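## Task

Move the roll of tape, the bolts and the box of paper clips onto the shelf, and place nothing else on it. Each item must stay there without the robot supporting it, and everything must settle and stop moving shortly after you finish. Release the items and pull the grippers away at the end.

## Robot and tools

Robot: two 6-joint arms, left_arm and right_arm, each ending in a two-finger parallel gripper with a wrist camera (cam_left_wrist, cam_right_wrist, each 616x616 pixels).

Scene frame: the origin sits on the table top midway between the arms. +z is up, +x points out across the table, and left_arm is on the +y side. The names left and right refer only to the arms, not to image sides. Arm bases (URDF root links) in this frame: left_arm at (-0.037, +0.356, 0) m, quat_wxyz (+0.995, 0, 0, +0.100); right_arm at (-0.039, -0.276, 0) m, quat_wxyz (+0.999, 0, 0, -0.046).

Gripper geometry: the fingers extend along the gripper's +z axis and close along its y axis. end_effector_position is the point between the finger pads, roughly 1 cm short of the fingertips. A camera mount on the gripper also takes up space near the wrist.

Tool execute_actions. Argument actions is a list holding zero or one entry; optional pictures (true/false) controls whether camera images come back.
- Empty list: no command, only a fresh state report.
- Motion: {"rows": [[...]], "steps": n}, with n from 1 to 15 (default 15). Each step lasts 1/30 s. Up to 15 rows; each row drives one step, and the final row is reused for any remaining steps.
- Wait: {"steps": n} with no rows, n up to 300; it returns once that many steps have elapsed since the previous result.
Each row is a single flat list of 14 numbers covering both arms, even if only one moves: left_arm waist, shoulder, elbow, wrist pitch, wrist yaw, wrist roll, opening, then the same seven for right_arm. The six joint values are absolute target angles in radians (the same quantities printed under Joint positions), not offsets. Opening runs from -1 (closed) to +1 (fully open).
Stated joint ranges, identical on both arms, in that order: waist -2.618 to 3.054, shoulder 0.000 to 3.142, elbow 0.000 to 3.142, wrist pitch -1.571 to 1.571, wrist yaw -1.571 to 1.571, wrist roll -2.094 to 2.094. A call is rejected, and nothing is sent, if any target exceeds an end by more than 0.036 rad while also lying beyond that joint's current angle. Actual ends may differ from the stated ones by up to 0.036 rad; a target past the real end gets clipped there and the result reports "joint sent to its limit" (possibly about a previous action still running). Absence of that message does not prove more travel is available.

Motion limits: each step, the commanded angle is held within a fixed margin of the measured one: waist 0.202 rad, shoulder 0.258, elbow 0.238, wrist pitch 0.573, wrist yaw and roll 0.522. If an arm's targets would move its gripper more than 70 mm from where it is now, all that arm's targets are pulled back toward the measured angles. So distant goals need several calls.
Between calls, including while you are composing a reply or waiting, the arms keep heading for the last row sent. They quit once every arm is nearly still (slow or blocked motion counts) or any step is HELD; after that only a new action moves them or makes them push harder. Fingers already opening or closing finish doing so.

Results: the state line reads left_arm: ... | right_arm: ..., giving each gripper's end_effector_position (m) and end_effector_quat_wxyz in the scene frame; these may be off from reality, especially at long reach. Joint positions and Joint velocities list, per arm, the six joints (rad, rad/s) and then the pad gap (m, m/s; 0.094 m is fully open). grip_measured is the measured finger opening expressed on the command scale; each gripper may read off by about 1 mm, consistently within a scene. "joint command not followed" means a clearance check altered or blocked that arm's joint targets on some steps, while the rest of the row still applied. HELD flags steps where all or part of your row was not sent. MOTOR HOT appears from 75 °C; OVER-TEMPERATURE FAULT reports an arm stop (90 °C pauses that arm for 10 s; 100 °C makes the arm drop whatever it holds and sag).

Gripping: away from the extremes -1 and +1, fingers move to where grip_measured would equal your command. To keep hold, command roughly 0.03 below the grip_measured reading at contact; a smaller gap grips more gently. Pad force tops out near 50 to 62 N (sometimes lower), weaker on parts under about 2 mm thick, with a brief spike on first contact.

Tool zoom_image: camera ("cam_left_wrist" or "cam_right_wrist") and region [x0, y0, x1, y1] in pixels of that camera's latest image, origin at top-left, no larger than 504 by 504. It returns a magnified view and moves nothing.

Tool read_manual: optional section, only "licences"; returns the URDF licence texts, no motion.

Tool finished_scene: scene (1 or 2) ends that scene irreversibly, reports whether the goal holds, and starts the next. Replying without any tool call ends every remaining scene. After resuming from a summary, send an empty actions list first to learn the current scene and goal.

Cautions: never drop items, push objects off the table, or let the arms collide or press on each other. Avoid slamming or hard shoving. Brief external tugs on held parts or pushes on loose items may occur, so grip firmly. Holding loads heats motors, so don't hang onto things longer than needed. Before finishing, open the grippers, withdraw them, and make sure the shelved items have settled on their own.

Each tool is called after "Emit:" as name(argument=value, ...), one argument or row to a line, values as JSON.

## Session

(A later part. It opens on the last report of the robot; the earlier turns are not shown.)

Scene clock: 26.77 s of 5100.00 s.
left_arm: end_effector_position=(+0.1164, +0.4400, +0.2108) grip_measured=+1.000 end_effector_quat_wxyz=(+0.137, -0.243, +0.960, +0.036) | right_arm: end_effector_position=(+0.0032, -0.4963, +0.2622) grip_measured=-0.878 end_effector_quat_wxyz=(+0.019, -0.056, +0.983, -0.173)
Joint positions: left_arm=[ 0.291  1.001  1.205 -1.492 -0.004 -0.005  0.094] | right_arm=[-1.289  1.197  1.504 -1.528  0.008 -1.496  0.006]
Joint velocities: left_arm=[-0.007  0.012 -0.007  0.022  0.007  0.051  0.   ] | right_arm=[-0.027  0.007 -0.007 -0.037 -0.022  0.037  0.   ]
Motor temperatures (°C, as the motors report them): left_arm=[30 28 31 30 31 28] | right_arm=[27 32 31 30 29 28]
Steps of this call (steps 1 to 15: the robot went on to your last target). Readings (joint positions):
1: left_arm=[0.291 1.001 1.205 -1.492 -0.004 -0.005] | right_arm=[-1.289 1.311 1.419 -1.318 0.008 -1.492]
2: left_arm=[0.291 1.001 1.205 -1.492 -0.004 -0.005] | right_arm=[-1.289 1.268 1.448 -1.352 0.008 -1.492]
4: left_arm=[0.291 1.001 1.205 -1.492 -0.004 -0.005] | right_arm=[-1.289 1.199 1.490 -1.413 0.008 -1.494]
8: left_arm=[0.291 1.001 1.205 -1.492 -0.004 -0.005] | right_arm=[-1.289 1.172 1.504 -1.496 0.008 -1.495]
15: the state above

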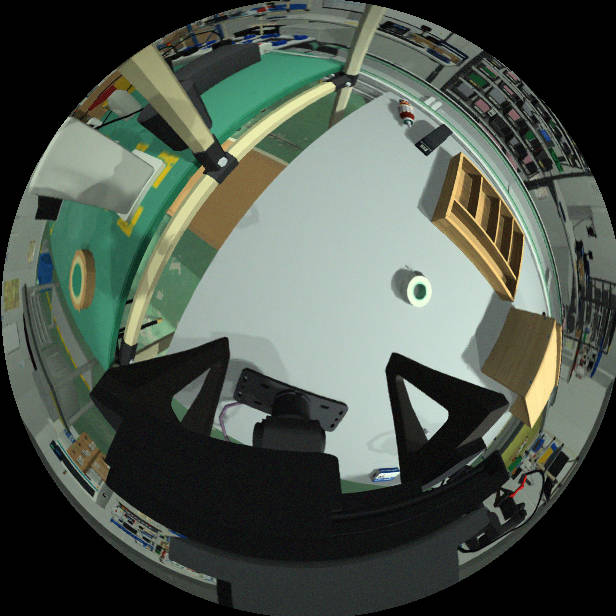

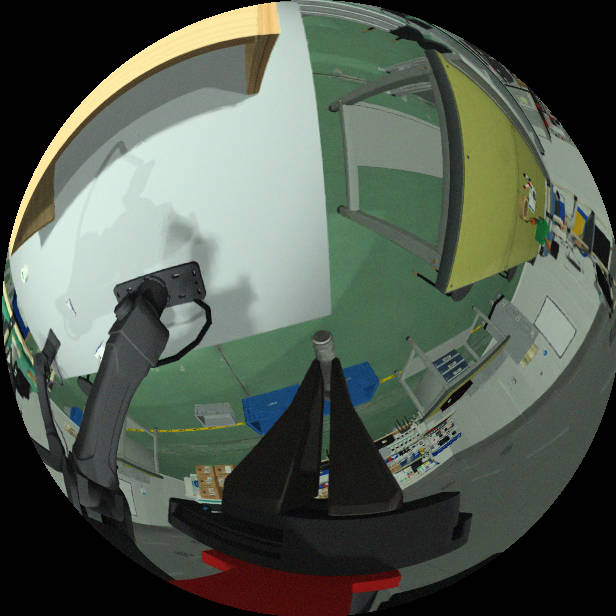

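Emit:
execute_actions(
  actions=[
    {"rows":[[0.3,1.0,1.2,-1.5,0,0,1,-0.3,1.2,1.5,-1.55,0,-1.5,-0.92]]},
  ],
  pictures=false,
)

Emit:
execute_actions(
  actions=[
    {"rows":[[0.3,1.0,1.2,-1.5,0,0,1,-0.3,1.55,1.95,-1.56,0,-1.5,-0.92],[0.3,1.0,1.2,-1.5,0,0,1,-0.3,1.55,1.95,-1.56,0,-1.5,-0.92],[0.3,1.0,1.2,-1.5,0,0,1,-0.3,1.55,1.95,-1.56,0,-1.5,-0.92],[0.3,1.0,1.2,-1.5,0,0,1,-0.3,1.55,1.95,-1.56,0,-1.5,-0.92],[0.3,1.0,1.2,-1.5,0,0,1,-0.3,1.55,1.95,-1.56,0,-1.5,-0.92],[0.3,1.0,1.2,-1.5,0,0,1,-0.3,1.55,1.95,-1.56,0,-1.5,-0.92],[0.3,1.0,1.2,-1.5,0,0,1,-0.3,2.0,2.29,-1.56,0,-1.5,-0.92]]},
  ],
  pictures=false,
)

Emit:
execute_actions(
  actions=[
    {"steps":18},
  ],
)

Scene clock: 28.73 s of 5100.00 s.
left_arm: end_effector_position=(+0.1164, +0.4400, +0.2108) grip_measured=+1.000 end_effector_quat_wxyz=(+0.137, -0.243, +0.960, +0.036) | right_arm: end_effector_position=(+0.1662, -0.3623, +0.2615) grip_measured=-0.878 end_effector_quat_wxyz=(+0.100, -0.512, +0.842, -0.138)
Joint positions: left_arm=[ 0.291  1.001  1.205 -1.492 -0.004 -0.005  0.094] | right_arm=[-0.311  1.197  1.504 -1.536 -0.002 -1.497  0.006]
Joint velocities: left_arm=[-0.002  0.017  0.002 -0.022 -0.051 -0.007  0.   ] | right_arm=[ 0.212 -0.007 -0.012  0.037  0.007 -0.022 -0.   ]
Motor temperatures (°C, as the motors report them): left_arm=[30 28 31 30 31 28] | right_arm=[27 32 31 30 29 28]
Steps of this call (steps 1 to 15: the robot went on to your last target; steps 16 to 44: nothing new was sent; steps 45 to 59: all 15 steps of this action). Readings (joint positions):
45: left_arm=[0.291 1.001 1.205 -1.492 -0.004 -0.005] | right_arm=[-1.251 1.197 1.504 -1.536 0.027 -1.495]
46: left_arm=[0.291 1.001 1.205 -1.492 -0.004 -0.005] | right_arm=[-1.180 1.197 1.504 -1.536 0.029 -1.495]
48: left_arm=[0.291 1.001 1.205 -1.492 -0.004 -0.005] | right_arm=[-1.026 1.197 1.504 -1.535 0.023 -1.495]
52: left_arm=[0.291 1.001 1.205 -1.492 -0.004 -0.005] | right_arm=[-0.719 1.197 1.504 -1.535 0.016 -1.496]
59: the state above

Scene clock: 29.23 s of 5100.00 s.
left_arm: end_effector_position=(+0.1164, +0.4400, +0.2108) grip_measured=+1.000 end_effector_quat_wxyz=(+0.137, -0.243, +0.960, +0.036) | right_arm: end_effector_position=(+0.3600, -0.4435, +0.2277) grip_measured=-0.878 end_effector_quat_wxyz=(+0.080, -0.519, +0.844, -0.111)
Joint positions: left_arm=[ 0.291  1.001  1.205 -1.492 -0.004 -0.005  0.094] | right_arm=[-0.307  2.04   2.263 -1.519 -0.001 -1.502  0.006]
Joint velocities: left_arm=[-0.002 -0.002  0.002 -0.007  0.022  0.051  0.   ] | right_arm=[ 0.002  0.501 -0.007 -0.081 -0.022 -0.022 -0.001]
Motor temperatures (°C, as the motors report them): left_arm=[30 28 31 30 31 28] | right_arm=[27 32 31 30 29 28]
Steps of this call (steps 1 to 15: all 15 steps of this action). Readings (joint positions):
1: left_arm=[0.291 1.001 1.205 -1.492 -0.004 -0.005] | right_arm=[-0.307 1.235 1.550 -1.575 -0.002 -1.499]
2: left_arm=[0.291 1.001 1.205 -1.492 -0.004 -0.005] | right_arm=[-0.307 1.300 1.634 -1.578 -0.002 -1.501]
4: left_arm=[0.291 1.001 1.205 -1.492 -0.004 -0.005] | right_arm=[-0.307 1.454 1.815 -1.565 -0.002 -1.501]
8: left_arm=[0.291 1.001 1.205 -1.492 -0.004 -0.005] | right_arm=[-0.307 1.681 2.051 -1.568 -0.001 -1.502]
15: the state above

Scene clock: 29.83 s of 5100.00 s.
left_arm: end_effector_position=(+0.1164, +0.4400, +0.2108) grip_measured=+1.000 end_effector_quat_wxyz=(+0.137, -0.243, +0.960, +0.036) | right_arm: end_effector_position=(+0.3504, -0.4396, +0.2405) grip_measured=-0.878 end_effector_quat_wxyz=(+0.082, -0.518, +0.843, -0.116)
Joint positions: left_arm=[ 0.291  1.001  1.205 -1.492 -0.004 -0.005  0.094] | right_arm=[-0.307  2.004  2.263 -1.545  0.    -1.502  0.006]
Joint velocities: left_arm=[-0.007 -0.007  0.002  0.022 -0.051 -0.037  0.   ] | right_arm=[-0.012 -0.012  0.012  0.007 -0.037 -0.051  0.   ]
Motor temperatures (°C, as the motors report them): left_arm=[30 28 31 30 31 28] | right_arm=[27 32 31 30 29 28]
Steps of this call (steps 1 to 18: the robot went on to your last target). Readings (joint positions):
1: left_arm=[0.291 1.001 1.205 -1.492 -0.004 -0.005] | right_arm=[-0.307 2.052 2.263 -1.523 -0.000 -1.502]
2: left_arm=[0.291 1.001 1.205 -1.492 -0.004 -0.005] | right_arm=[-0.307 2.055 2.263 -1.527 0.000 -1.502]
4: left_arm=[0.291 1.001 1.205 -1.492 -0.004 -0.005] | right_arm=[-0.307 2.045 2.263 -1.533 0.000 -1.502]
8: left_arm=[0.291 1.001 1.205 -1.492 -0.004 -0.005] | right_arm=[-0.307 2.012 2.263 -1.541 0.000 -1.502]
18: the state above

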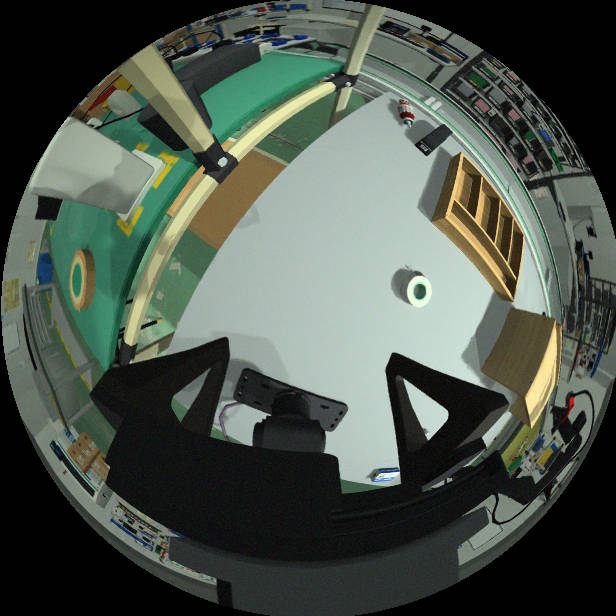

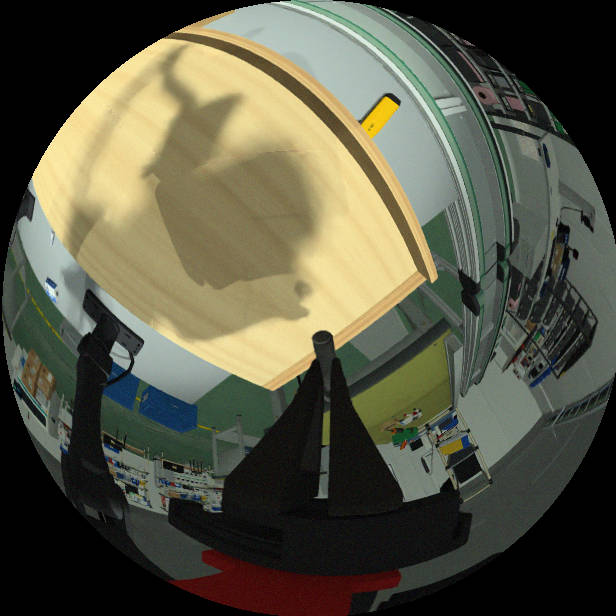

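Near the end edge; shift inward (q1=0) and lower.

Emit:
execute_actions(
  actions=[
    {"rows":[[0.3,1.0,1.2,-1.5,0,0,1,-0.02,2.0,2.29,-1.56,0,-1.5,-0.92],[0.3,1.0,1.2,-1.5,0,0,1,-0.02,2.0,2.29,-1.56,0,-1.5,-0.92],[0.3,1.0,1.2,-1.5,0,0,1,-0.02,2.0,2.29,-1.56,0,-1.5,-0.92],[0.3,1.0,1.2,-1.5,0,0,1,-0.02,2.0,2.29,-1.56,0,-1.5,-0.92],[0.3,1.0,1.2,-1.5,0,0,1,-0.02,2.0,2.29,-1.56,0,-1.5,-0.92],[0.3,1.0,1.2,-1.5,0,0,1,-0.02,2.0,2.29,-1.56,0,-1.5,-0.92],[0.3,1.0,1.2,-1.5,0,0,1,-0.02,2.0,2.29,-1.56,0,-1.5,-0.92],[0.3,1.0,1.2,-1.5,0,0,1,-0.02,2.1,2.28,-1.52,0,-1.5,-0.92]]},
  ],
  pictures=false,
)

Emit:
execute_actions(
  actions=[
    {"steps":12},
  ],
)

Scene clock: 31.60 s of 5100.00 s.
left_arm: end_effector_position=(+0.1164, +0.4400, +0.2108) grip_measured=+1.000 end_effector_quat_wxyz=(+0.137, -0.243, +0.960, +0.036) | right_arm: end_effector_position=(+0.3978, -0.3216, +0.2003) grip_measured=-0.878 end_effector_quat_wxyz=(-0.072, +0.639, -0.762, +0.074)
Joint positions: left_arm=[ 0.291  1.001  1.205 -1.492 -0.004 -0.005  0.094] | right_arm=[-0.014  2.111  2.271 -1.525 -0.002 -1.502  0.006]
Joint velocities: left_arm=[ 0.002  0.017  0.002  0.007 -0.051  0.066  0.   ] | right_arm=[-0.105  0.198 -0.002  0.037  0.022 -0.007 -0.   ]
Motor temperatures (°C, as the motors report them): left_arm=[30 28 31 30 31 28] | right_arm=[27 33 31 30 29 28]
Steps of this call (steps 1 to 15: the robot went on to your last target; steps 16 to 38: nothing new was sent; steps 39 to 53: all 15 steps of this action). Readings (joint positions):
39: left_arm=[0.291 1.001 1.205 -1.492 -0.004 -0.005] | right_arm=[-0.289 2.004 2.263 -1.545 0.012 -1.502]
40: left_arm=[0.291 1.001 1.205 -1.492 -0.004 -0.005] | right_arm=[-0.259 2.004 2.263 -1.545 0.024 -1.502]
42: left_arm=[0.291 1.001 1.205 -1.492 -0.004 -0.005] | right_arm=[-0.159 2.004 2.263 -1.545 0.027 -1.502]
46: left_arm=[0.291 1.001 1.205 -1.492 -0.004 -0.005] | right_arm=[0.008 2.012 2.266 -1.544 0.001 -1.502]
53: the state above

Scene clock: 32.00 s of 5100.00 s.
left_arm: end_effector_position=(+0.1164, +0.4400, +0.2108) grip_measured=+1.000 end_effector_quat_wxyz=(+0.137, -0.243, +0.960, +0.036) | right_arm: end_effector_position=(+0.3982, -0.3238, +0.1992) grip_measured=-0.878 end_effector_quat_wxyz=(-0.071, +0.638, -0.764, +0.074)
Joint positions: left_arm=[ 0.291  1.001  1.205 -1.492 -0.004 -0.005  0.094] | right_arm=[-0.017  2.113  2.271 -1.523  0.001 -1.502  0.006]
Joint velocities: left_arm=[-0.012  0.002  0.002  0.037  0.066 -0.007  0.   ] | right_arm=[ 0.002 -0.002 -0.007  0.007  0.022 -0.007 -0.001]
Motor temperatures (°C, as the motors report them): left_arm=[30 28 31 30 31 28] | right_arm=[27 33 31 30 29 28]
Steps of this call (steps 1 to 12: the robot went on to your last target). Readings (joint positions):
1: left_arm=[0.291 1.001 1.205 -1.492 -0.004 -0.005] | right_arm=[-0.016 2.115 2.271 -1.524 0.000 -1.502]
2: left_arm=[0.291 1.001 1.205 -1.492 -0.004 -0.005] | right_arm=[-0.017 2.116 2.271 -1.523 0.001 -1.502]
4: left_arm=[0.291 1.001 1.205 -1.492 -0.004 -0.005] | right_arm=[-0.017 2.114 2.271 -1.523 0.001 -1.502]
8: left_arm=[0.291 1.001 1.205 -1.492 -0.004 -0.005] | right_arm=[-0.017 2.113 2.271 -1.523 0.001 -1.502]
12: the state above

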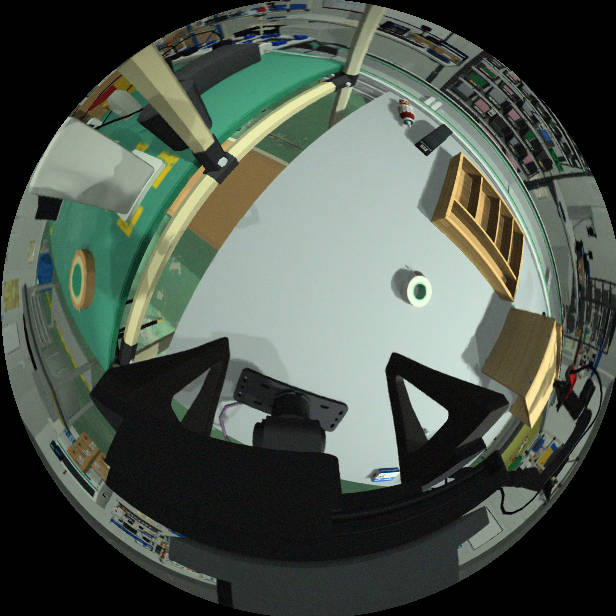

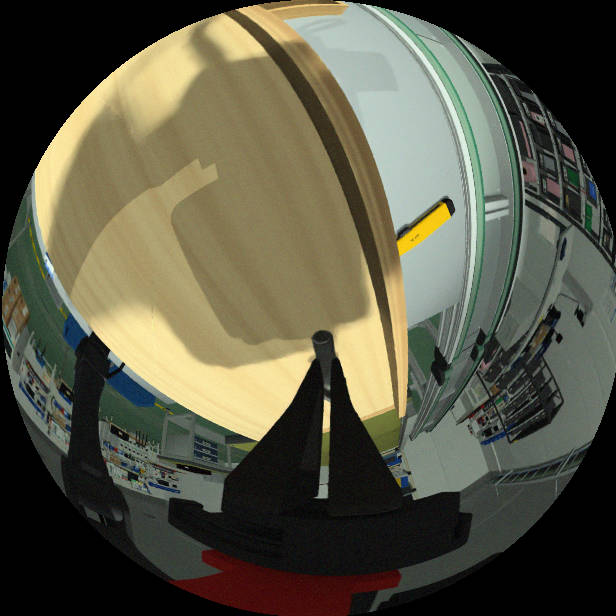

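Emit:
execute_actions(
  actions=[
    {"rows":[[0.3,1.0,1.2,-1.5,0,0,1,-0.02,2.05,2.18,-1.52,0,-1.5,-0.92]],"steps":15},
  ],
)

Scene clock: 35.47 s of 5100.00 s.
left_arm: end_effector_position=(+0.1164, +0.4400, +0.2108) grip_measured=+1.000 end_effector_quat_wxyz=(+0.137, -0.243, +0.960, +0.036) | right_arm: end_effector_position=(+0.3852, -0.3224, +0.1997) grip_measured=-0.878 end_effector_quat_wxyz=(-0.065, +0.638, -0.764, +0.068)
Joint positions: left_arm=[ 0.291  1.001  1.205 -1.492 -0.004 -0.005  0.094] | right_arm=[-0.017  2.065  2.201 -1.518  0.001 -1.502  0.006]
Joint velocities: left_arm=[-0.002  0.002 -0.007  0.037 -0.022  0.007  0.   ] | right_arm=[-0.012 -0.007  0.012 -0.037  0.007 -0.007 -0.   ]
Motor temperatures (°C, as the motors report them): left_arm=[30 28 31 30 31 28] | right_arm=[27 34 31 30 29 28]
Steps of this call (steps 1 to 15: the robot went on to your last target; steps 16 to 89: nothing new was sent; steps 90 to 104: all 15 steps of this action). Readings (joint positions):
90: left_arm=[0.291 1.001 1.205 -1.492 -0.004 -0.005] | right_arm=[-0.017 2.104 2.253 -1.513 0.001 -1.502]
91: left_arm=[0.291 1.001 1.205 -1.492 -0.004 -0.005] | right_arm=[-0.017 2.091 2.229 -1.510 0.001 -1.502]
93: left_arm=[0.291 1.001 1.205 -1.492 -0.004 -0.005] | right_arm=[-0.017 2.075 2.205 -1.517 0.001 -1.502]
97: left_arm=[0.291 1.001 1.205 -1.492 -0.004 -0.005] | right_arm=[-0.017 2.066 2.201 -1.518 0.001 -1.502]
104: the state above

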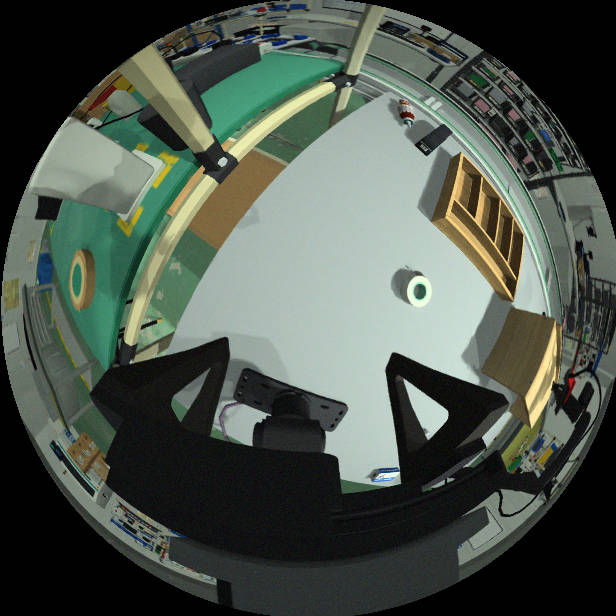

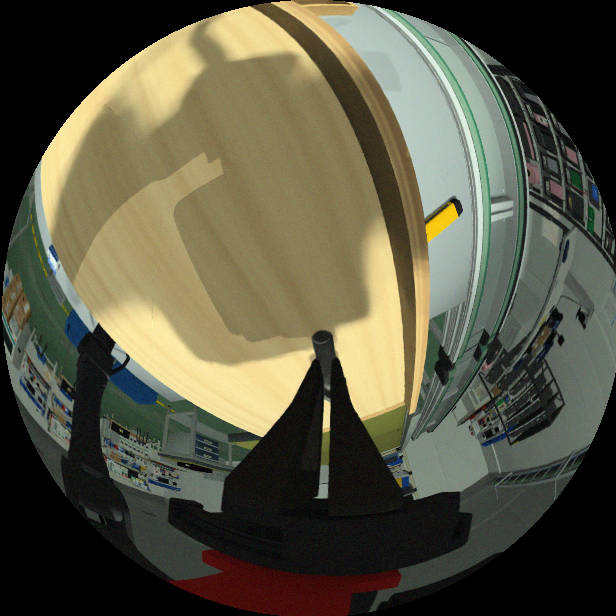

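Emit:
execute_actions(
  actions=[
    {"rows":[[0.3,1.0,1.2,-1.5,0,0,1,0.25,1.95,2.1,-1.55,0,-1.5,-0.92]],"steps":15},
  ],
)

Emit:
execute_actions(
  actions=[
    {"steps":10},
  ],
)

Scene clock: 36.67 s of 5100.00 s.
left_arm: end_effector_position=(+0.1164, +0.4400, +0.2108) grip_measured=+1.000 end_effector_quat_wxyz=(+0.137, -0.243, +0.960, +0.036) | right_arm: end_effector_position=(+0.3569, -0.2104, +0.2189) grip_measured=-0.878 end_effector_quat_wxyz=(-0.079, +0.736, -0.670, +0.062)
Joint positions: left_arm=[ 0.291  1.001  1.205 -1.492 -0.004 -0.005  0.094] | right_arm=[ 0.255  1.958  2.122 -1.534 -0.001 -1.502  0.006]
Joint velocities: left_arm=[-0.007  0.002 -0.002  0.037 -0.022 -0.081  0.   ] | right_arm=[-0.095  0.012 -0.002 -0.007  0.007 -0.066  0.   ]
Motor temperatures (°C, as the motors report them): left_arm=[30 28 31 30 31 28] | right_arm=[27 34 31 30 29 28]
Steps of this call (steps 1 to 15: the robot went on to your last target; steps 16 to 21: nothing new was sent; steps 22 to 36: all 15 steps of this action). Readings (joint positions):
22: left_arm=[0.291 1.001 1.205 -1.492 -0.004 -0.005] | right_arm=[-0.003 2.053 2.184 -1.509 0.011 -1.502]
23: left_arm=[0.291 1.001 1.205 -1.492 -0.004 -0.005] | right_arm=[0.024 2.037 2.160 -1.509 0.023 -1.502]
25: left_arm=[0.291 1.001 1.205 -1.492 -0.004 -0.005] | right_arm=[0.116 2.008 2.132 -1.518 0.026 -1.502]
29: left_arm=[0.291 1.001 1.205 -1.492 -0.004 -0.005] | right_arm=[0.278 1.970 2.122 -1.525 0.002 -1.502]
36: the state above

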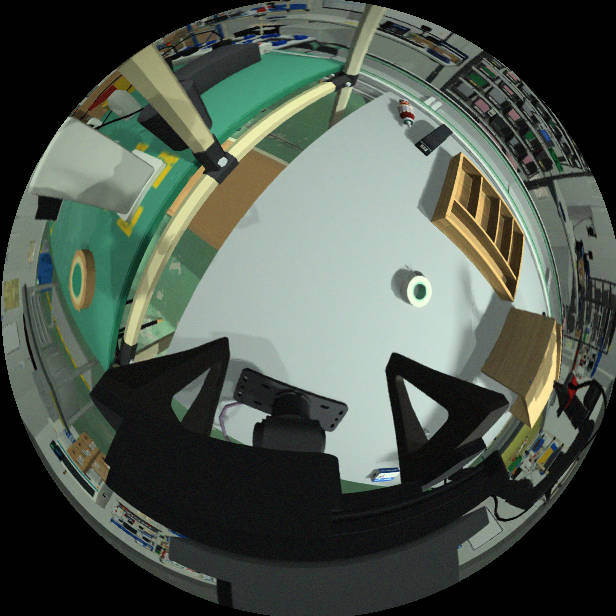

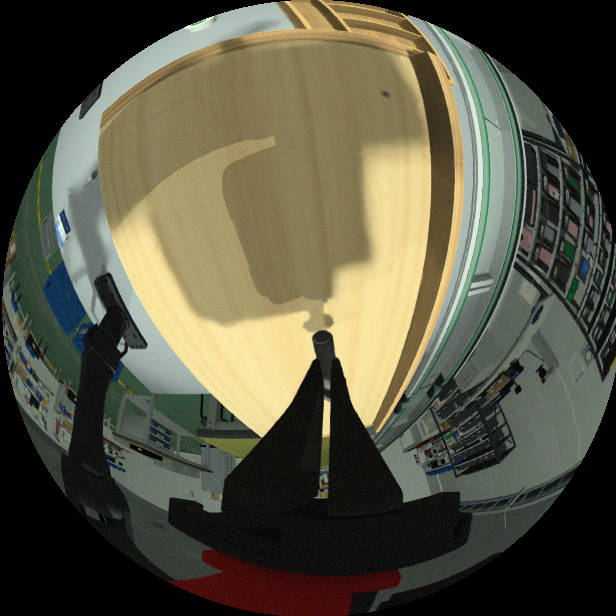

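Scene clock: 37.00 s of 5100.00 s.
left_arm: end_effector_position=(+0.1164, +0.4400, +0.2108) grip_measured=+1.000 end_effector_quat_wxyz=(+0.137, -0.243, +0.960, +0.036) | right_arm: end_effector_position=(+0.3569, -0.2116, +0.2188) grip_measured=-0.878 end_effector_quat_wxyz=(-0.078, +0.735, -0.671, +0.062)
Joint positions: left_arm=[ 0.291  1.001  1.205 -1.492 -0.004 -0.005  0.094] | right_arm=[ 0.253  1.958  2.122 -1.535  0.    -1.502  0.006]
Joint velocities: left_arm=[ 0.007 -0.007  0.007  0.022  0.081  0.022  0.   ] | right_arm=[ 0.007 -0.022 -0.012 -0.081 -0.022 -0.037 -0.001]
Motor temperatures (°C, as the motors report them): left_arm=[30 28 31 30 31 28] | right_arm=[27 34 31 30 29 28]
Steps of this call (steps 1 to 10: the robot went on to your last target). Readings (joint positions):
1: left_arm=[0.291 1.001 1.205 -1.492 -0.004 -0.005] | right_arm=[0.253 1.958 2.122 -1.534 0.000 -1.502]
2: left_arm=[0.291 1.001 1.205 -1.492 -0.004 -0.005] | right_arm=[0.253 1.958 2.122 -1.535 0.000 -1.502]
4: left_arm=[0.291 1.001 1.205 -1.492 -0.004 -0.005] | right_arm=[0.253 1.958 2.122 -1.535 0.000 -1.502]
8: left_arm=[0.291 1.001 1.205 -1.492 -0.004 -0.005] | right_arm=[0.253 1.958 2.122 -1.535 0.000 -1.502]
10: the state above

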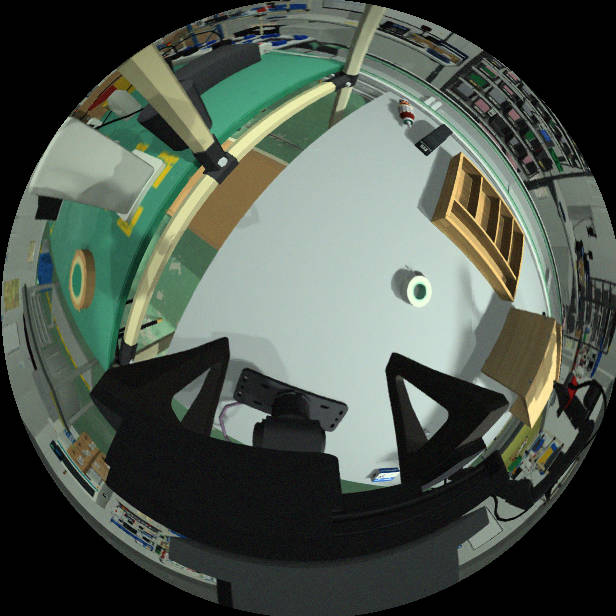

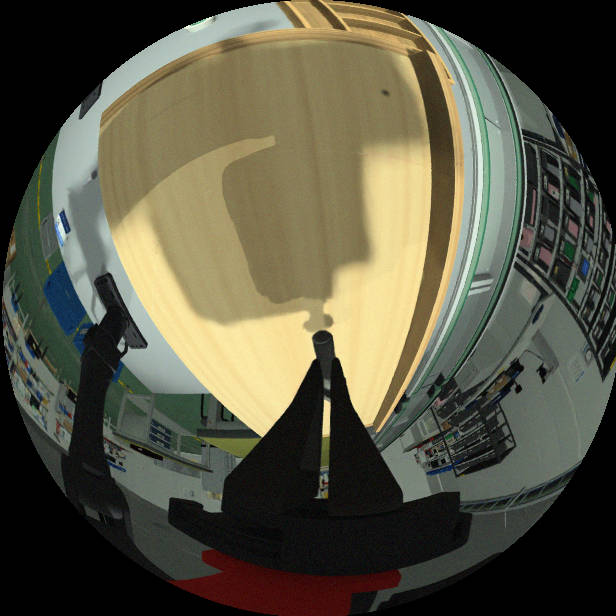

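Good spot. Lower.

Emit:
execute_actions(
  actions=[
    {"rows":[[0.3,1.0,1.2,-1.5,0,0,1,0.25,1.98,2.04,-1.51,0,-1.5,-0.92]],"steps":15},
  ],
)

Scene clock: 37.80 s of 5100.00 s.
left_arm: end_effector_position=(+0.1164, +0.4400, +0.2108) grip_measured=+1.000 end_effector_quat_wxyz=(+0.137, -0.243, +0.960, +0.036) | right_arm: end_effector_position=(+0.3532, -0.2122, +0.1911) grip_measured=-0.878 end_effector_quat_wxyz=(-0.049, +0.737, -0.673, +0.039)
Joint positions: left_arm=[ 0.291  1.001  1.205 -1.492 -0.004 -0.005  0.094] | right_arm=[ 0.253  1.983  2.053 -1.515  0.    -1.502  0.006]
Joint velocities: left_arm=[-0.002 -0.002 -0.002 -0.022 -0.022 -0.007  0.   ] | right_arm=[ 0.022 -0.007  0.002  0.037 -0.037 -0.007 -0.   ]
Motor temperatures (°C, as the motors report them): left_arm=[30 28 31 30 31 28] | right_arm=[27 34 31 30 29 28]
Steps of this call (steps 1 to 9: the robot went on to your last target; steps 10 to 24: all 15 steps of this action). Readings (joint positions):
10: left_arm=[0.291 1.001 1.205 -1.492 -0.004 -0.005] | right_arm=[0.253 1.958 2.111 -1.528 0.000 -1.502]
11: left_arm=[0.291 1.001 1.205 -1.492 -0.004 -0.005] | right_arm=[0.253 1.957 2.098 -1.524 0.000 -1.502]
13: left_arm=[0.291 1.001 1.205 -1.492 -0.004 -0.005] | right_arm=[0.253 1.964 2.072 -1.521 0.000 -1.502]
17: left_arm=[0.291 1.001 1.205 -1.492 -0.004 -0.005] | right_arm=[0.253 1.982 2.054 -1.519 0.000 -1.502]
24: the state above

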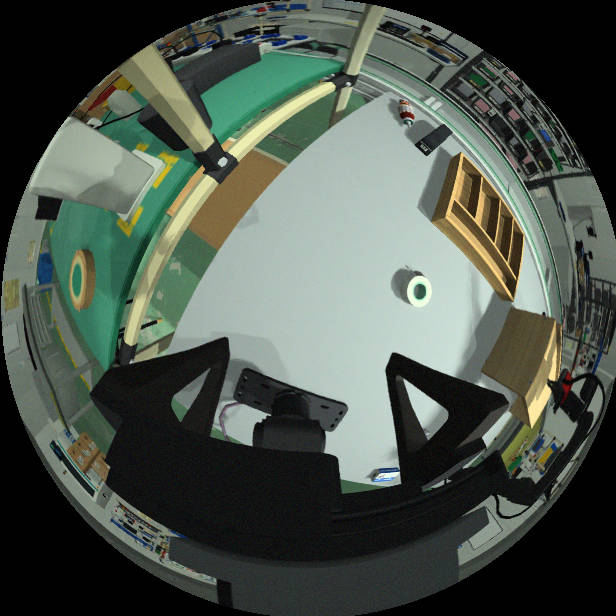

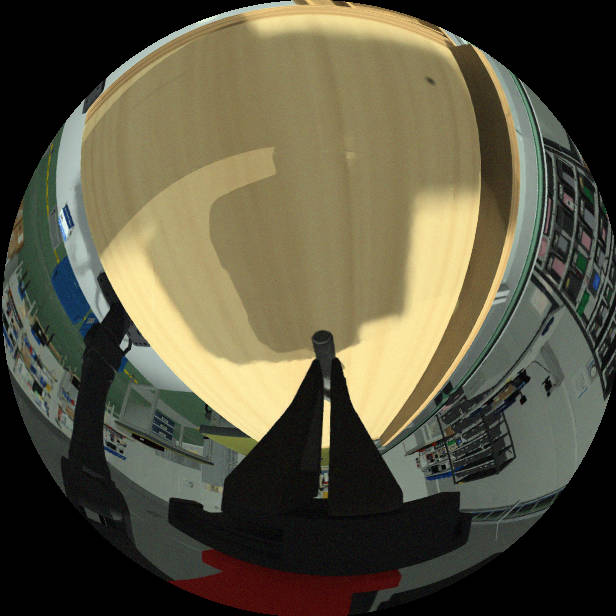

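Shadow nearly meets; a bit more then open.

Emit:
execute_actions(
  actions=[
    {"rows":[[0.3,1.0,1.2,-1.5,0,0,1,0.25,1.99,2.01,-1.51,0,-1.5,-0.92],[0.3,1.0,1.2,-1.5,0,0,1,0.25,1.99,2.01,-1.51,0,-1.5,-0.92],[0.3,1.0,1.2,-1.5,0,0,1,0.25,1.99,2.01,-1.51,0,-1.5,-0.92],[0.3,1.0,1.2,-1.5,0,0,1,0.25,1.99,2.01,-1.51,0,-1.5,-0.92],[0.3,1.0,1.2,-1.5,0,0,1,0.25,1.99,2.01,-1.51,0,-1.5,-0.92],[0.3,1.0,1.2,-1.5,0,0,1,0.25,1.99,2.01,-1.51,0,-1.5,-0.92],[0.3,1.0,1.2,-1.5,0,0,1,0.25,1.99,2.01,-1.51,0,-1.5,-0.92],[0.3,1.0,1.2,-1.5,0,0,1,0.25,1.99,2.01,-1.51,0,-1.5,-0.92],[0.3,1.0,1.2,-1.5,0,0,1,0.25,1.99,2.01,-1.51,0,-1.5,-0.3]],"steps":15},
  ],
)

Emit:
execute_actions(
  actions=[
    {"rows":[[0.3,1.0,1.2,-1.5,0,0,1,0.25,1.8,1.95,-1.56,0,-1.5,0.2]],"steps":15},
  ],
)

Emit:
execute_actions(
  actions=[
    {"rows":[[0.3,1.0,1.2,-1.5,0,0,1,0.9,1.2,1.5,-1.55,0,0,0.2]],"steps":15},
  ],
  pictures=false,
)

Emit:
execute_actions(
  actions=[
    {"rows":[[0.3,1.0,1.2,-1.5,0,0,1,1.4,1.4,1.4,-1.56,0,0,0.2]],"steps":15},
  ],
  pictures=false,
)

Emit:
execute_actions(
  actions=[
    {"steps":15},
  ],
)

Scene clock: 40.90 s of 5100.00 s.
left_arm: end_effector_position=(+0.1164, +0.4400, +0.2108) grip_measured=+1.000 end_effector_quat_wxyz=(+0.137, -0.243, +0.960, +0.036) | right_arm: end_effector_position=(+0.3511, -0.2126, +0.1860) grip_measured=-0.303 end_effector_quat_wxyz=(-0.044, +0.737, -0.673, +0.035)
Joint positions: left_arm=[ 0.291  1.001  1.205 -1.492 -0.004 -0.005  0.094] | right_arm=[ 0.253  1.982  2.032 -1.508  0.001 -1.502  0.033]
Joint velocities: left_arm=[ 0.012  0.017 -0.007 -0.037 -0.051  0.051  0.   ] | right_arm=[ 0.022 -0.007 -0.002  0.007  0.051 -0.007 -0.   ]
Motor temperatures (°C, as the motors report them): left_arm=[30 28 31 30 31 28] | right_arm=[27 34 31 30 29 28]
Steps of this call (steps 1 to 15: the robot went on to your last target; steps 16 to 78: nothing new was sent; steps 79 to 93: all 15 steps of this action). Readings (joint positions):
79: left_arm=[0.291 1.001 1.205 -1.492 -0.004 -0.005] | right_arm=[0.253 1.983 2.049 -1.513 0.000 -1.502]
80: left_arm=[0.291 1.001 1.205 -1.492 -0.004 -0.005] | right_arm=[0.253 1.983 2.045 -1.512 0.000 -1.502]
82: left_arm=[0.291 1.001 1.205 -1.492 -0.004 -0.005] | right_arm=[0.253 1.982 2.042 -1.509 0.001 -1.502]
86: left_arm=[0.291 1.001 1.205 -1.492 -0.004 -0.005] | right_arm=[0.253 1.982 2.042 -1.509 0.001 -1.502]
93: the state above

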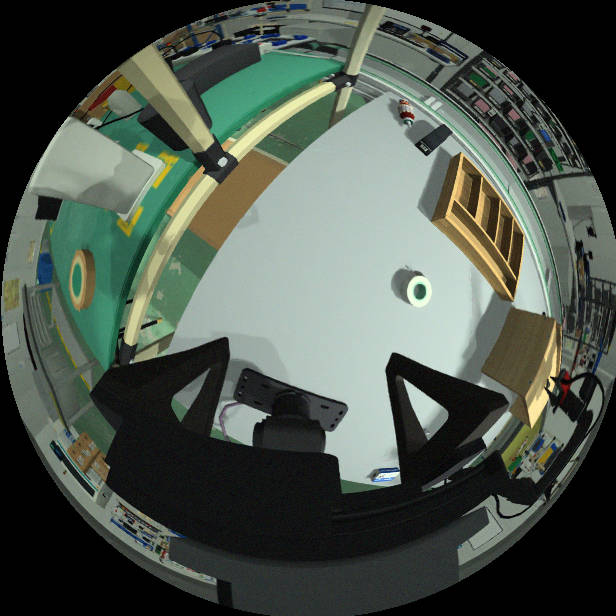

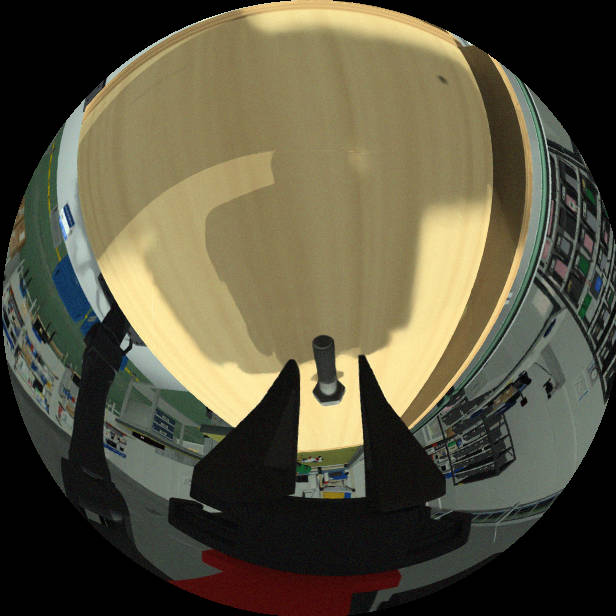

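Scene clock: 41.40 s of 5100.00 s.
left_arm: end_effector_position=(+0.1164, +0.4400, +0.2108) grip_measured=+1.000 end_effector_quat_wxyz=(+0.137, -0.243, +0.960, +0.036) | right_arm: end_effector_position=(+0.3137, -0.2187, +0.2325) grip_measured=+0.198 end_effector_quat_wxyz=(-0.075, +0.735, -0.671, +0.060)
Joint positions: left_arm=[ 0.291  1.001  1.205 -1.492 -0.004 -0.005  0.094] | right_arm=[ 0.253  1.792  1.961 -1.546  0.001 -1.502  0.056]
Joint velocities: left_arm=[ 0.007  0.007 -0.022 -0.037 -0.007 -0.037  0.   ] | right_arm=[-0.027  0.037 -0.002 -0.022  0.037 -0.007 -0.   ]
Motor temperatures (°C, as the motors report them): left_arm=[30 28 31 30 31 28] | right_arm=[27 34 31 30 29 28]
Steps of this call (steps 1 to 15: all 15 steps of this action). Readings (joint positions):
1: left_arm=[0.291 1.001 1.205 -1.492 -0.004 -0.005] | right_arm=[0.253 1.960 2.011 -1.493 0.001 -1.502]
2: left_arm=[0.291 1.001 1.205 -1.492 -0.004 -0.005] | right_arm=[0.253 1.928 1.982 -1.492 0.001 -1.502]
4: left_arm=[0.291 1.001 1.205 -1.492 -0.004 -0.005] | right_arm=[0.253 1.863 1.961 -1.522 0.001 -1.502]
8: left_arm=[0.291 1.001 1.205 -1.492 -0.004 -0.005] | right_arm=[0.253 1.781 1.961 -1.541 0.001 -1.502]
15: the state above

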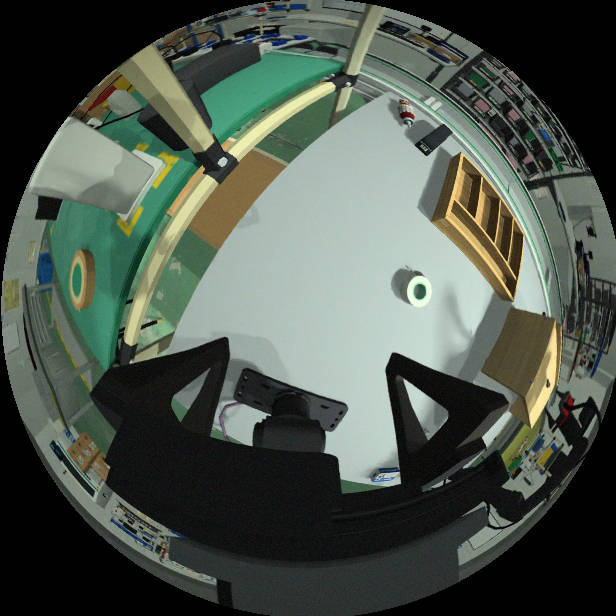

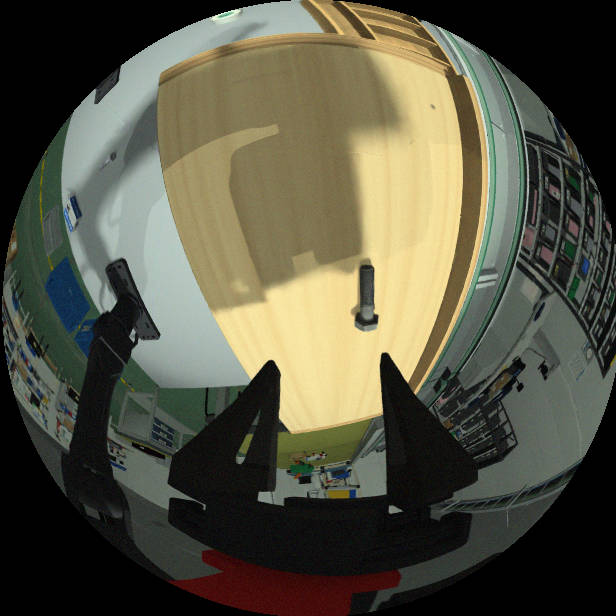

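Scene clock: 41.90 s of 5100.00 s.
left_arm: end_effector_position=(+0.1164, +0.4400, +0.2108) grip_measured=+1.000 end_effector_quat_wxyz=(+0.137, -0.243, +0.960, +0.036) | right_arm: end_effector_position=(+0.1107, -0.1180, +0.2705) grip_measured=+0.198 end_effector_quat_wxyz=(+0.175, -0.499, +0.847, +0.053)
Joint positions: left_arm=[ 0.291  1.001  1.205 -1.492 -0.004 -0.005  0.094] | right_arm=[ 0.896  1.176  1.524 -1.551 -0.009 -0.261  0.056]
Joint velocities: left_arm=[-0.017  0.007 -0.007 -0.066 -0.022 -0.022  0.   ] | right_arm=[ 0.002  0.164 -0.007  0.081 -0.007  1.634  0.001]
Motor temperatures (°C, as the motors report them): left_arm=[30 28 31 30 31 28] | right_arm=[27 34 31 30 29 28]
Steps of this call (steps 1 to 15: all 15 steps of this action). Readings (joint positions):
1: left_arm=[0.291 1.001 1.205 -1.492 -0.004 -0.005] | right_arm=[0.270 1.765 1.920 -1.519 0.012 -1.437]
2: left_arm=[0.291 1.001 1.205 -1.492 -0.004 -0.005] | right_arm=[0.303 1.720 1.852 -1.501 0.020 -1.362]
4: left_arm=[0.291 1.001 1.205 -1.492 -0.004 -0.005] | right_arm=[0.407 1.611 1.723 -1.501 0.020 -1.217]
8: left_arm=[0.291 1.001 1.205 -1.492 -0.004 -0.005] | right_arm=[0.668 1.360 1.540 -1.519 0.014 -0.893]
15: the state above

Scene clock: 42.40 s of 5100.00 s.
left_arm: end_effector_position=(+0.1164, +0.4400, +0.2108) grip_measured=+1.000 end_effector_quat_wxyz=(+0.137, -0.243, +0.960, +0.036) | right_arm: end_effector_position=(+0.0168, -0.0586, +0.1856) grip_measured=+0.198 end_effector_quat_wxyz=(-0.002, -0.617, +0.787, +0.003)
Joint positions: left_arm=[ 0.291  1.001  1.205 -1.492 -0.004 -0.005  0.094] | right_arm=[ 1.404  1.413  1.391 -1.549 -0.007 -0.019  0.056]
Joint velocities: left_arm=[ 0.002  0.002  0.002  0.037 -0.007  0.007  0.   ] | right_arm=[ 0.017 -0.085  0.002 -0.037 -0.007 -0.022  0.   ]
Motor temperatures (°C, as the motors report them): left_arm=[30 28 31 30 31 28] | right_arm=[27 34 31 30 29 28]
Steps of this call (steps 1 to 15: all 15 steps of this action). Readings (joint positions):
1: left_arm=[0.291 1.001 1.205 -1.492 -0.004 -0.005] | right_arm=[0.923 1.194 1.520 -1.553 0.005 -0.218]
2: left_arm=[0.291 1.001 1.205 -1.492 -0.004 -0.005] | right_arm=[0.977 1.223 1.511 -1.554 0.008 -0.185]
4: left_arm=[0.291 1.001 1.205 -1.492 -0.004 -0.005] | right_arm=[1.104 1.311 1.474 -1.548 0.012 -0.125]
8: left_arm=[0.291 1.001 1.205 -1.492 -0.004 -0.005] | right_arm=[1.362 1.443 1.399 -1.532 0.001 -0.058]
15: the state above

Scene clock: 42.90 s of 5100.00 s.
left_arm: end_effector_position=(+0.1164, +0.4400, +0.2108) grip_measured=+1.000 end_effector_quat_wxyz=(+0.137, -0.243, +0.960, +0.036) | right_arm: end_effector_position=(+0.0166, -0.0596, +0.1859) grip_measured=+0.198 end_effector_quat_wxyz=(-0.003, -0.613, +0.790, +0.002)
Joint positions: left_arm=[ 0.291  1.001  1.205 -1.492 -0.004 -0.005  0.094] | right_arm=[ 1.404  1.411  1.391 -1.553 -0.007 -0.009  0.056]
Joint velocities: left_arm=[-0.002  0.007 -0.017 -0.066  0.007  0.007  0.   ] | right_arm=[ 0.012 -0.012 -0.002 -0.066 -0.022 -0.051 -0.002]
Motor temperatures (°C, as the motors report them): left_arm=[30 28 31 30 31 28] | right_arm=[27 34 31 30 29 28]
Steps of this call (steps 1 to 15: the robot went on to your last target). Readings (joint positions):
1: left_arm=[0.291 1.001 1.205 -1.492 -0.004 -0.005] | right_arm=[1.404 1.412 1.391 -1.551 -0.007 -0.017]
2: left_arm=[0.291 1.001 1.205 -1.492 -0.004 -0.005] | right_arm=[1.404 1.411 1.391 -1.553 -0.007 -0.016]
4: left_arm=[0.291 1.001 1.205 -1.492 -0.004 -0.005] | right_arm=[1.404 1.411 1.391 -1.553 -0.007 -0.013]
8: left_arm=[0.291 1.001 1.205 -1.492 -0.004 -0.005] | right_arm=[1.404 1.411 1.391 -1.553 -0.007 -0.010]
15: the state above

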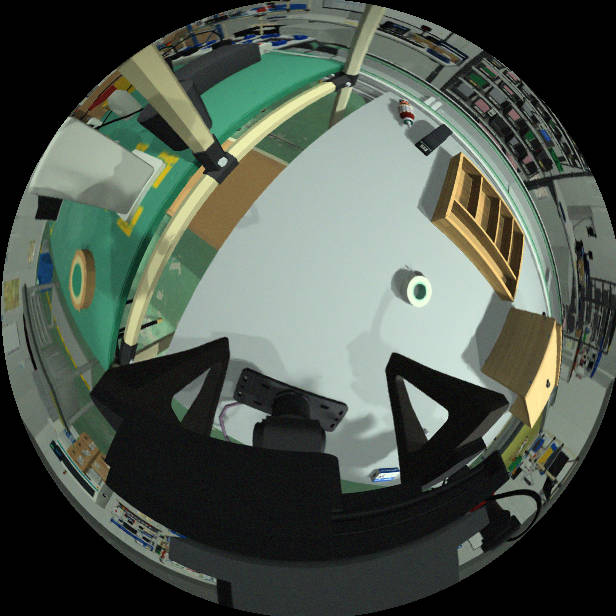

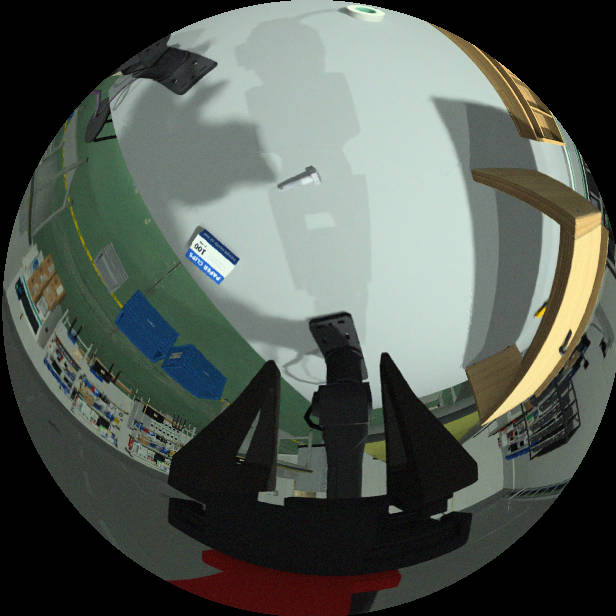

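Emit:
execute_actions(
  actions=[
    {"rows":[[0.3,1.0,1.2,-1.5,0,0,1,1.545,1.8,1.374,-1.145,0,1.45,-0.2]],"steps":15},
  ],
  pictures=false,
)

Emit:
execute_actions(
  actions=[
    {"steps":20},
  ],
)

Scene clock: 44.77 s of 5100.00 s.
left_arm: end_effector_position=(+0.1164, +0.4400, +0.2108) grip_measured=+1.000 end_effector_quat_wxyz=(+0.137, -0.243, +0.960, +0.036) | right_arm: end_effector_position=(-0.0008, +0.0421, +0.0735) grip_measured=-0.198 end_effector_quat_wxyz=(-0.007, -0.125, +0.992, -0.023)
Joint positions: left_arm=[ 0.291  1.001  1.205 -1.492 -0.004 -0.005  0.094] | right_arm=[ 1.541  1.823  1.373 -1.168 -0.003  1.198  0.038]
Joint velocities: left_arm=[ 0.012 -0.017  0.007  0.022  0.007 -0.007  0.   ] | right_arm=[ 0.007 -0.164 -0.002  0.139  0.007  1.707 -0.001]
Motor temperatures (°C, as the motors report them): left_arm=[30 28 31 30 31 28] | right_arm=[27 34 31 30 29 28]
Steps of this call (steps 1 to 15: the robot went on to your last target; steps 16 to 41: nothing new was sent; steps 42 to 56: all 15 steps of this action). Readings (joint positions):
42: left_arm=[0.291 1.001 1.205 -1.492 -0.004 -0.005] | right_arm=[1.416 1.425 1.392 -1.540 -0.003 0.040]
43: left_arm=[0.291 1.001 1.205 -1.492 -0.004 -0.005] | right_arm=[1.437 1.450 1.391 -1.506 -0.002 0.099]
45: left_arm=[0.291 1.001 1.205 -1.492 -0.004 -0.005] | right_arm=[1.480 1.539 1.391 -1.430 -0.002 0.222]
49: left_arm=[0.291 1.001 1.205 -1.492 -0.004 -0.005] | right_arm=[1.530 1.765 1.391 -1.268 -0.002 0.567]
56: the state above

Scene clock: 45.43 s of 5100.00 s.
left_arm: end_effector_position=(+0.1164, +0.4400, +0.2108) grip_measured=+1.000 end_effector_quat_wxyz=(+0.137, -0.243, +0.960, +0.036) | right_arm: end_effector_position=(-0.0001, +0.0476, +0.0769) grip_measured=-0.198 end_effector_quat_wxyz=(-0.002, -0.004, +1.000, -0.007)
Joint positions: left_arm=[ 0.291  1.001  1.205 -1.492 -0.004 -0.005  0.094] | right_arm=[ 1.541  1.811  1.373 -1.148 -0.003  1.439  0.038]
Joint velocities: left_arm=[ 0.007  0.027  0.012 -0.066 -0.037  0.022  0.   ] | right_arm=[ 0.002  0.007 -0.002 -0.007 -0.007 -0.11  -0.001]
Motor temperatures (°C, as the motors report them): left_arm=[30 28 31 30 31 28] | right_arm=[27 34 31 30 29 28]
Steps of this call (steps 1 to 20: the robot went on to your last target). Readings (joint positions):
1: left_arm=[0.291 1.001 1.205 -1.492 -0.004 -0.005] | right_arm=[1.541 1.818 1.373 -1.164 -0.003 1.247]
2: left_arm=[0.291 1.001 1.205 -1.492 -0.004 -0.005] | right_arm=[1.541 1.814 1.373 -1.162 -0.003 1.286]
4: left_arm=[0.291 1.001 1.205 -1.492 -0.004 -0.005] | right_arm=[1.541 1.811 1.373 -1.157 -0.003 1.343]
8: left_arm=[0.291 1.001 1.205 -1.492 -0.004 -0.005] | right_arm=[1.541 1.811 1.373 -1.152 -0.003 1.401]
20: the state above

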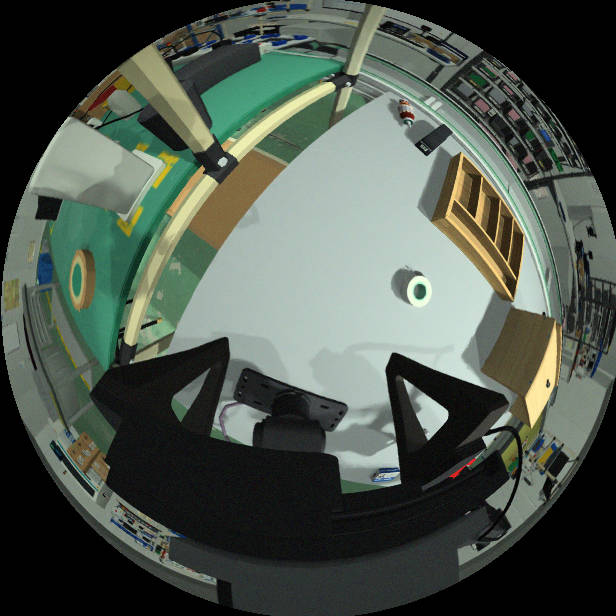

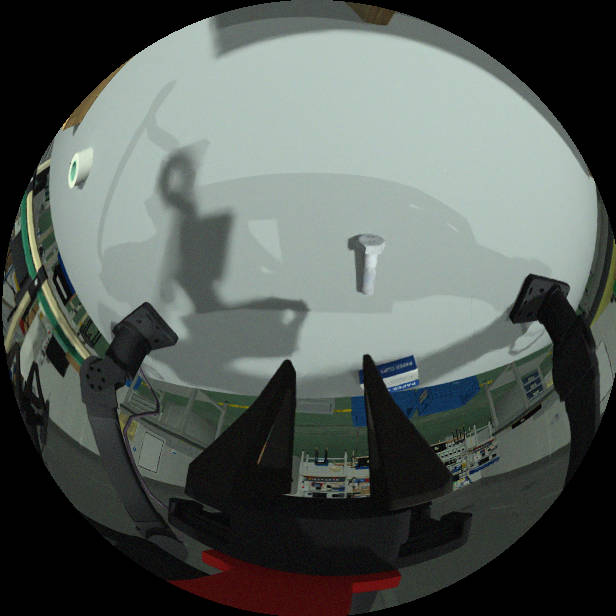

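Emit:
execute_actions(
  actions=[
    {"rows":[[0.3,1.0,1.2,-1.5,0,0,1,1.46,1.718,1.109,-0.96,0,1.37,-0.2]],"steps":15},
  ],
  pictures=false,
)

Emit:
execute_actions(
  actions=[
    {"steps":12},
  ],
)

Scene clock: 46.97 s of 5100.00 s.
left_arm: end_effector_position=(+0.1164, +0.4400, +0.2108) grip_measured=+1.000 end_effector_quat_wxyz=(+0.137, -0.243, +0.960, +0.036) | right_arm: end_effector_position=(+0.0186, +0.0096, +0.0383) grip_measured=-0.198 end_effector_quat_wxyz=(-0.006, +0.008, +1.000, -0.008)
Joint positions: left_arm=[ 0.291  1.001  1.205 -1.492 -0.004 -0.005  0.094] | right_arm=[ 1.458  1.728  1.112 -0.972 -0.009  1.381  0.038]
Joint velocities: left_arm=[-0.007  0.012 -0.022 -0.007 -0.022  0.037  0.   ] | right_arm=[-0.007 -0.012 -0.002  0.022  0.037  0.037 -0.   ]
Motor temperatures (°C, as the motors report them): left_arm=[30 28 31 30 31 28] | right_arm=[27 34 31 30 29 28]
Steps of this call (steps 1 to 15: the robot went on to your last target; steps 16 to 31: nothing new was sent; steps 32 to 46: all 15 steps of this action). Readings (joint positions):
32: left_arm=[0.291 1.001 1.205 -1.492 -0.004 -0.005] | right_arm=[1.533 1.791 1.331 -1.097 -0.006 1.430]
33: left_arm=[0.291 1.001 1.205 -1.492 -0.004 -0.005] | right_arm=[1.518 1.760 1.265 -1.044 -0.009 1.418]
35: left_arm=[0.291 1.001 1.205 -1.492 -0.004 -0.005] | right_arm=[1.479 1.728 1.165 -1.024 -0.009 1.404]
39: left_arm=[0.291 1.001 1.205 -1.492 -0.004 -0.005] | right_arm=[1.458 1.728 1.112 -1.014 -0.009 1.390]
46: the state above

Scene clock: 47.37 s of 5100.00 s.
left_arm: end_effector_position=(+0.1164, +0.4400, +0.2108) grip_measured=+1.000 end_effector_quat_wxyz=(+0.137, -0.243, +0.960, +0.036) | right_arm: end_effector_position=(+0.0190, +0.0115, +0.0383) grip_measured=-0.198 end_effector_quat_wxyz=(-0.005, +0.007, +1.000, -0.004)
Joint positions: left_arm=[ 0.291  1.001  1.205 -1.492 -0.004 -0.005  0.094] | right_arm=[ 1.458  1.728  1.112 -0.964 -0.009  1.379  0.038]
Joint velocities: left_arm=[-0.002 -0.002 -0.007  0.037  0.007 -0.037  0.   ] | right_arm=[ 0.007 -0.002 -0.007  0.007 -0.066 -0.095 -0.001]
Motor temperatures (°C, as the motors report them): left_arm=[30 28 31 30 31 28] | right_arm=[27 34 31 30 29 28]
Steps of this call (steps 1 to 12: the robot went on to your last target). Readings (joint positions):
1: left_arm=[0.291 1.001 1.205 -1.492 -0.004 -0.005] | right_arm=[1.458 1.728 1.112 -0.970 -0.009 1.380]
2: left_arm=[0.291 1.001 1.205 -1.492 -0.004 -0.005] | right_arm=[1.458 1.728 1.112 -0.968 -0.009 1.380]
4: left_arm=[0.291 1.001 1.205 -1.492 -0.004 -0.005] | right_arm=[1.458 1.728 1.112 -0.966 -0.009 1.379]
8: left_arm=[0.291 1.001 1.205 -1.492 -0.004 -0.005] | right_arm=[1.458 1.728 1.112 -0.964 -0.009 1.379]
12: the state above

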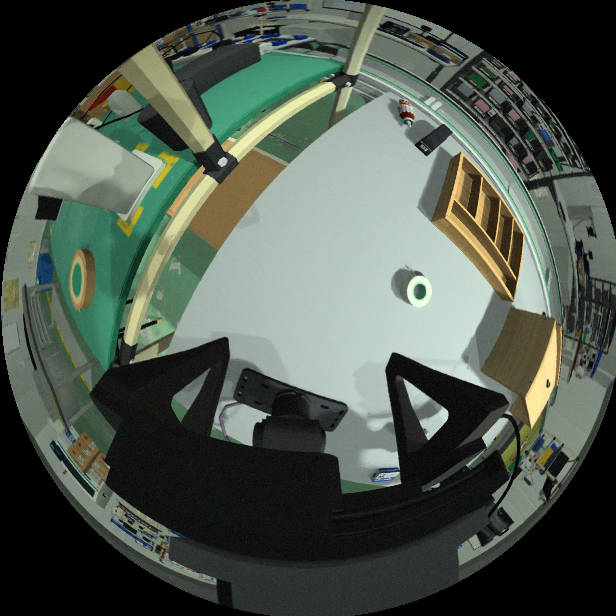

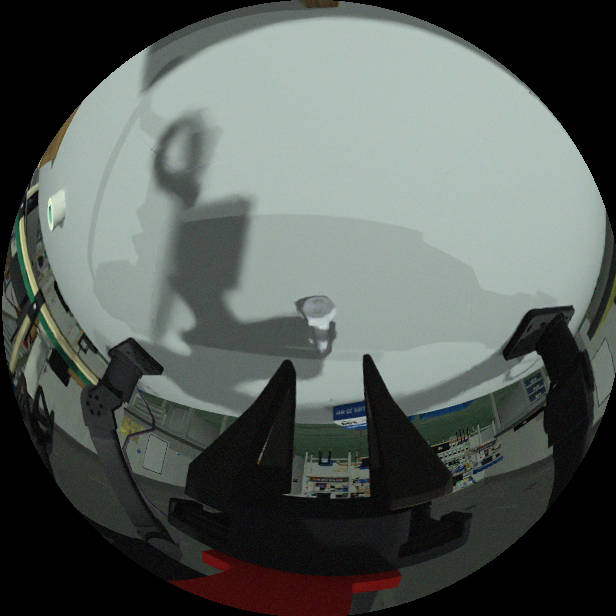

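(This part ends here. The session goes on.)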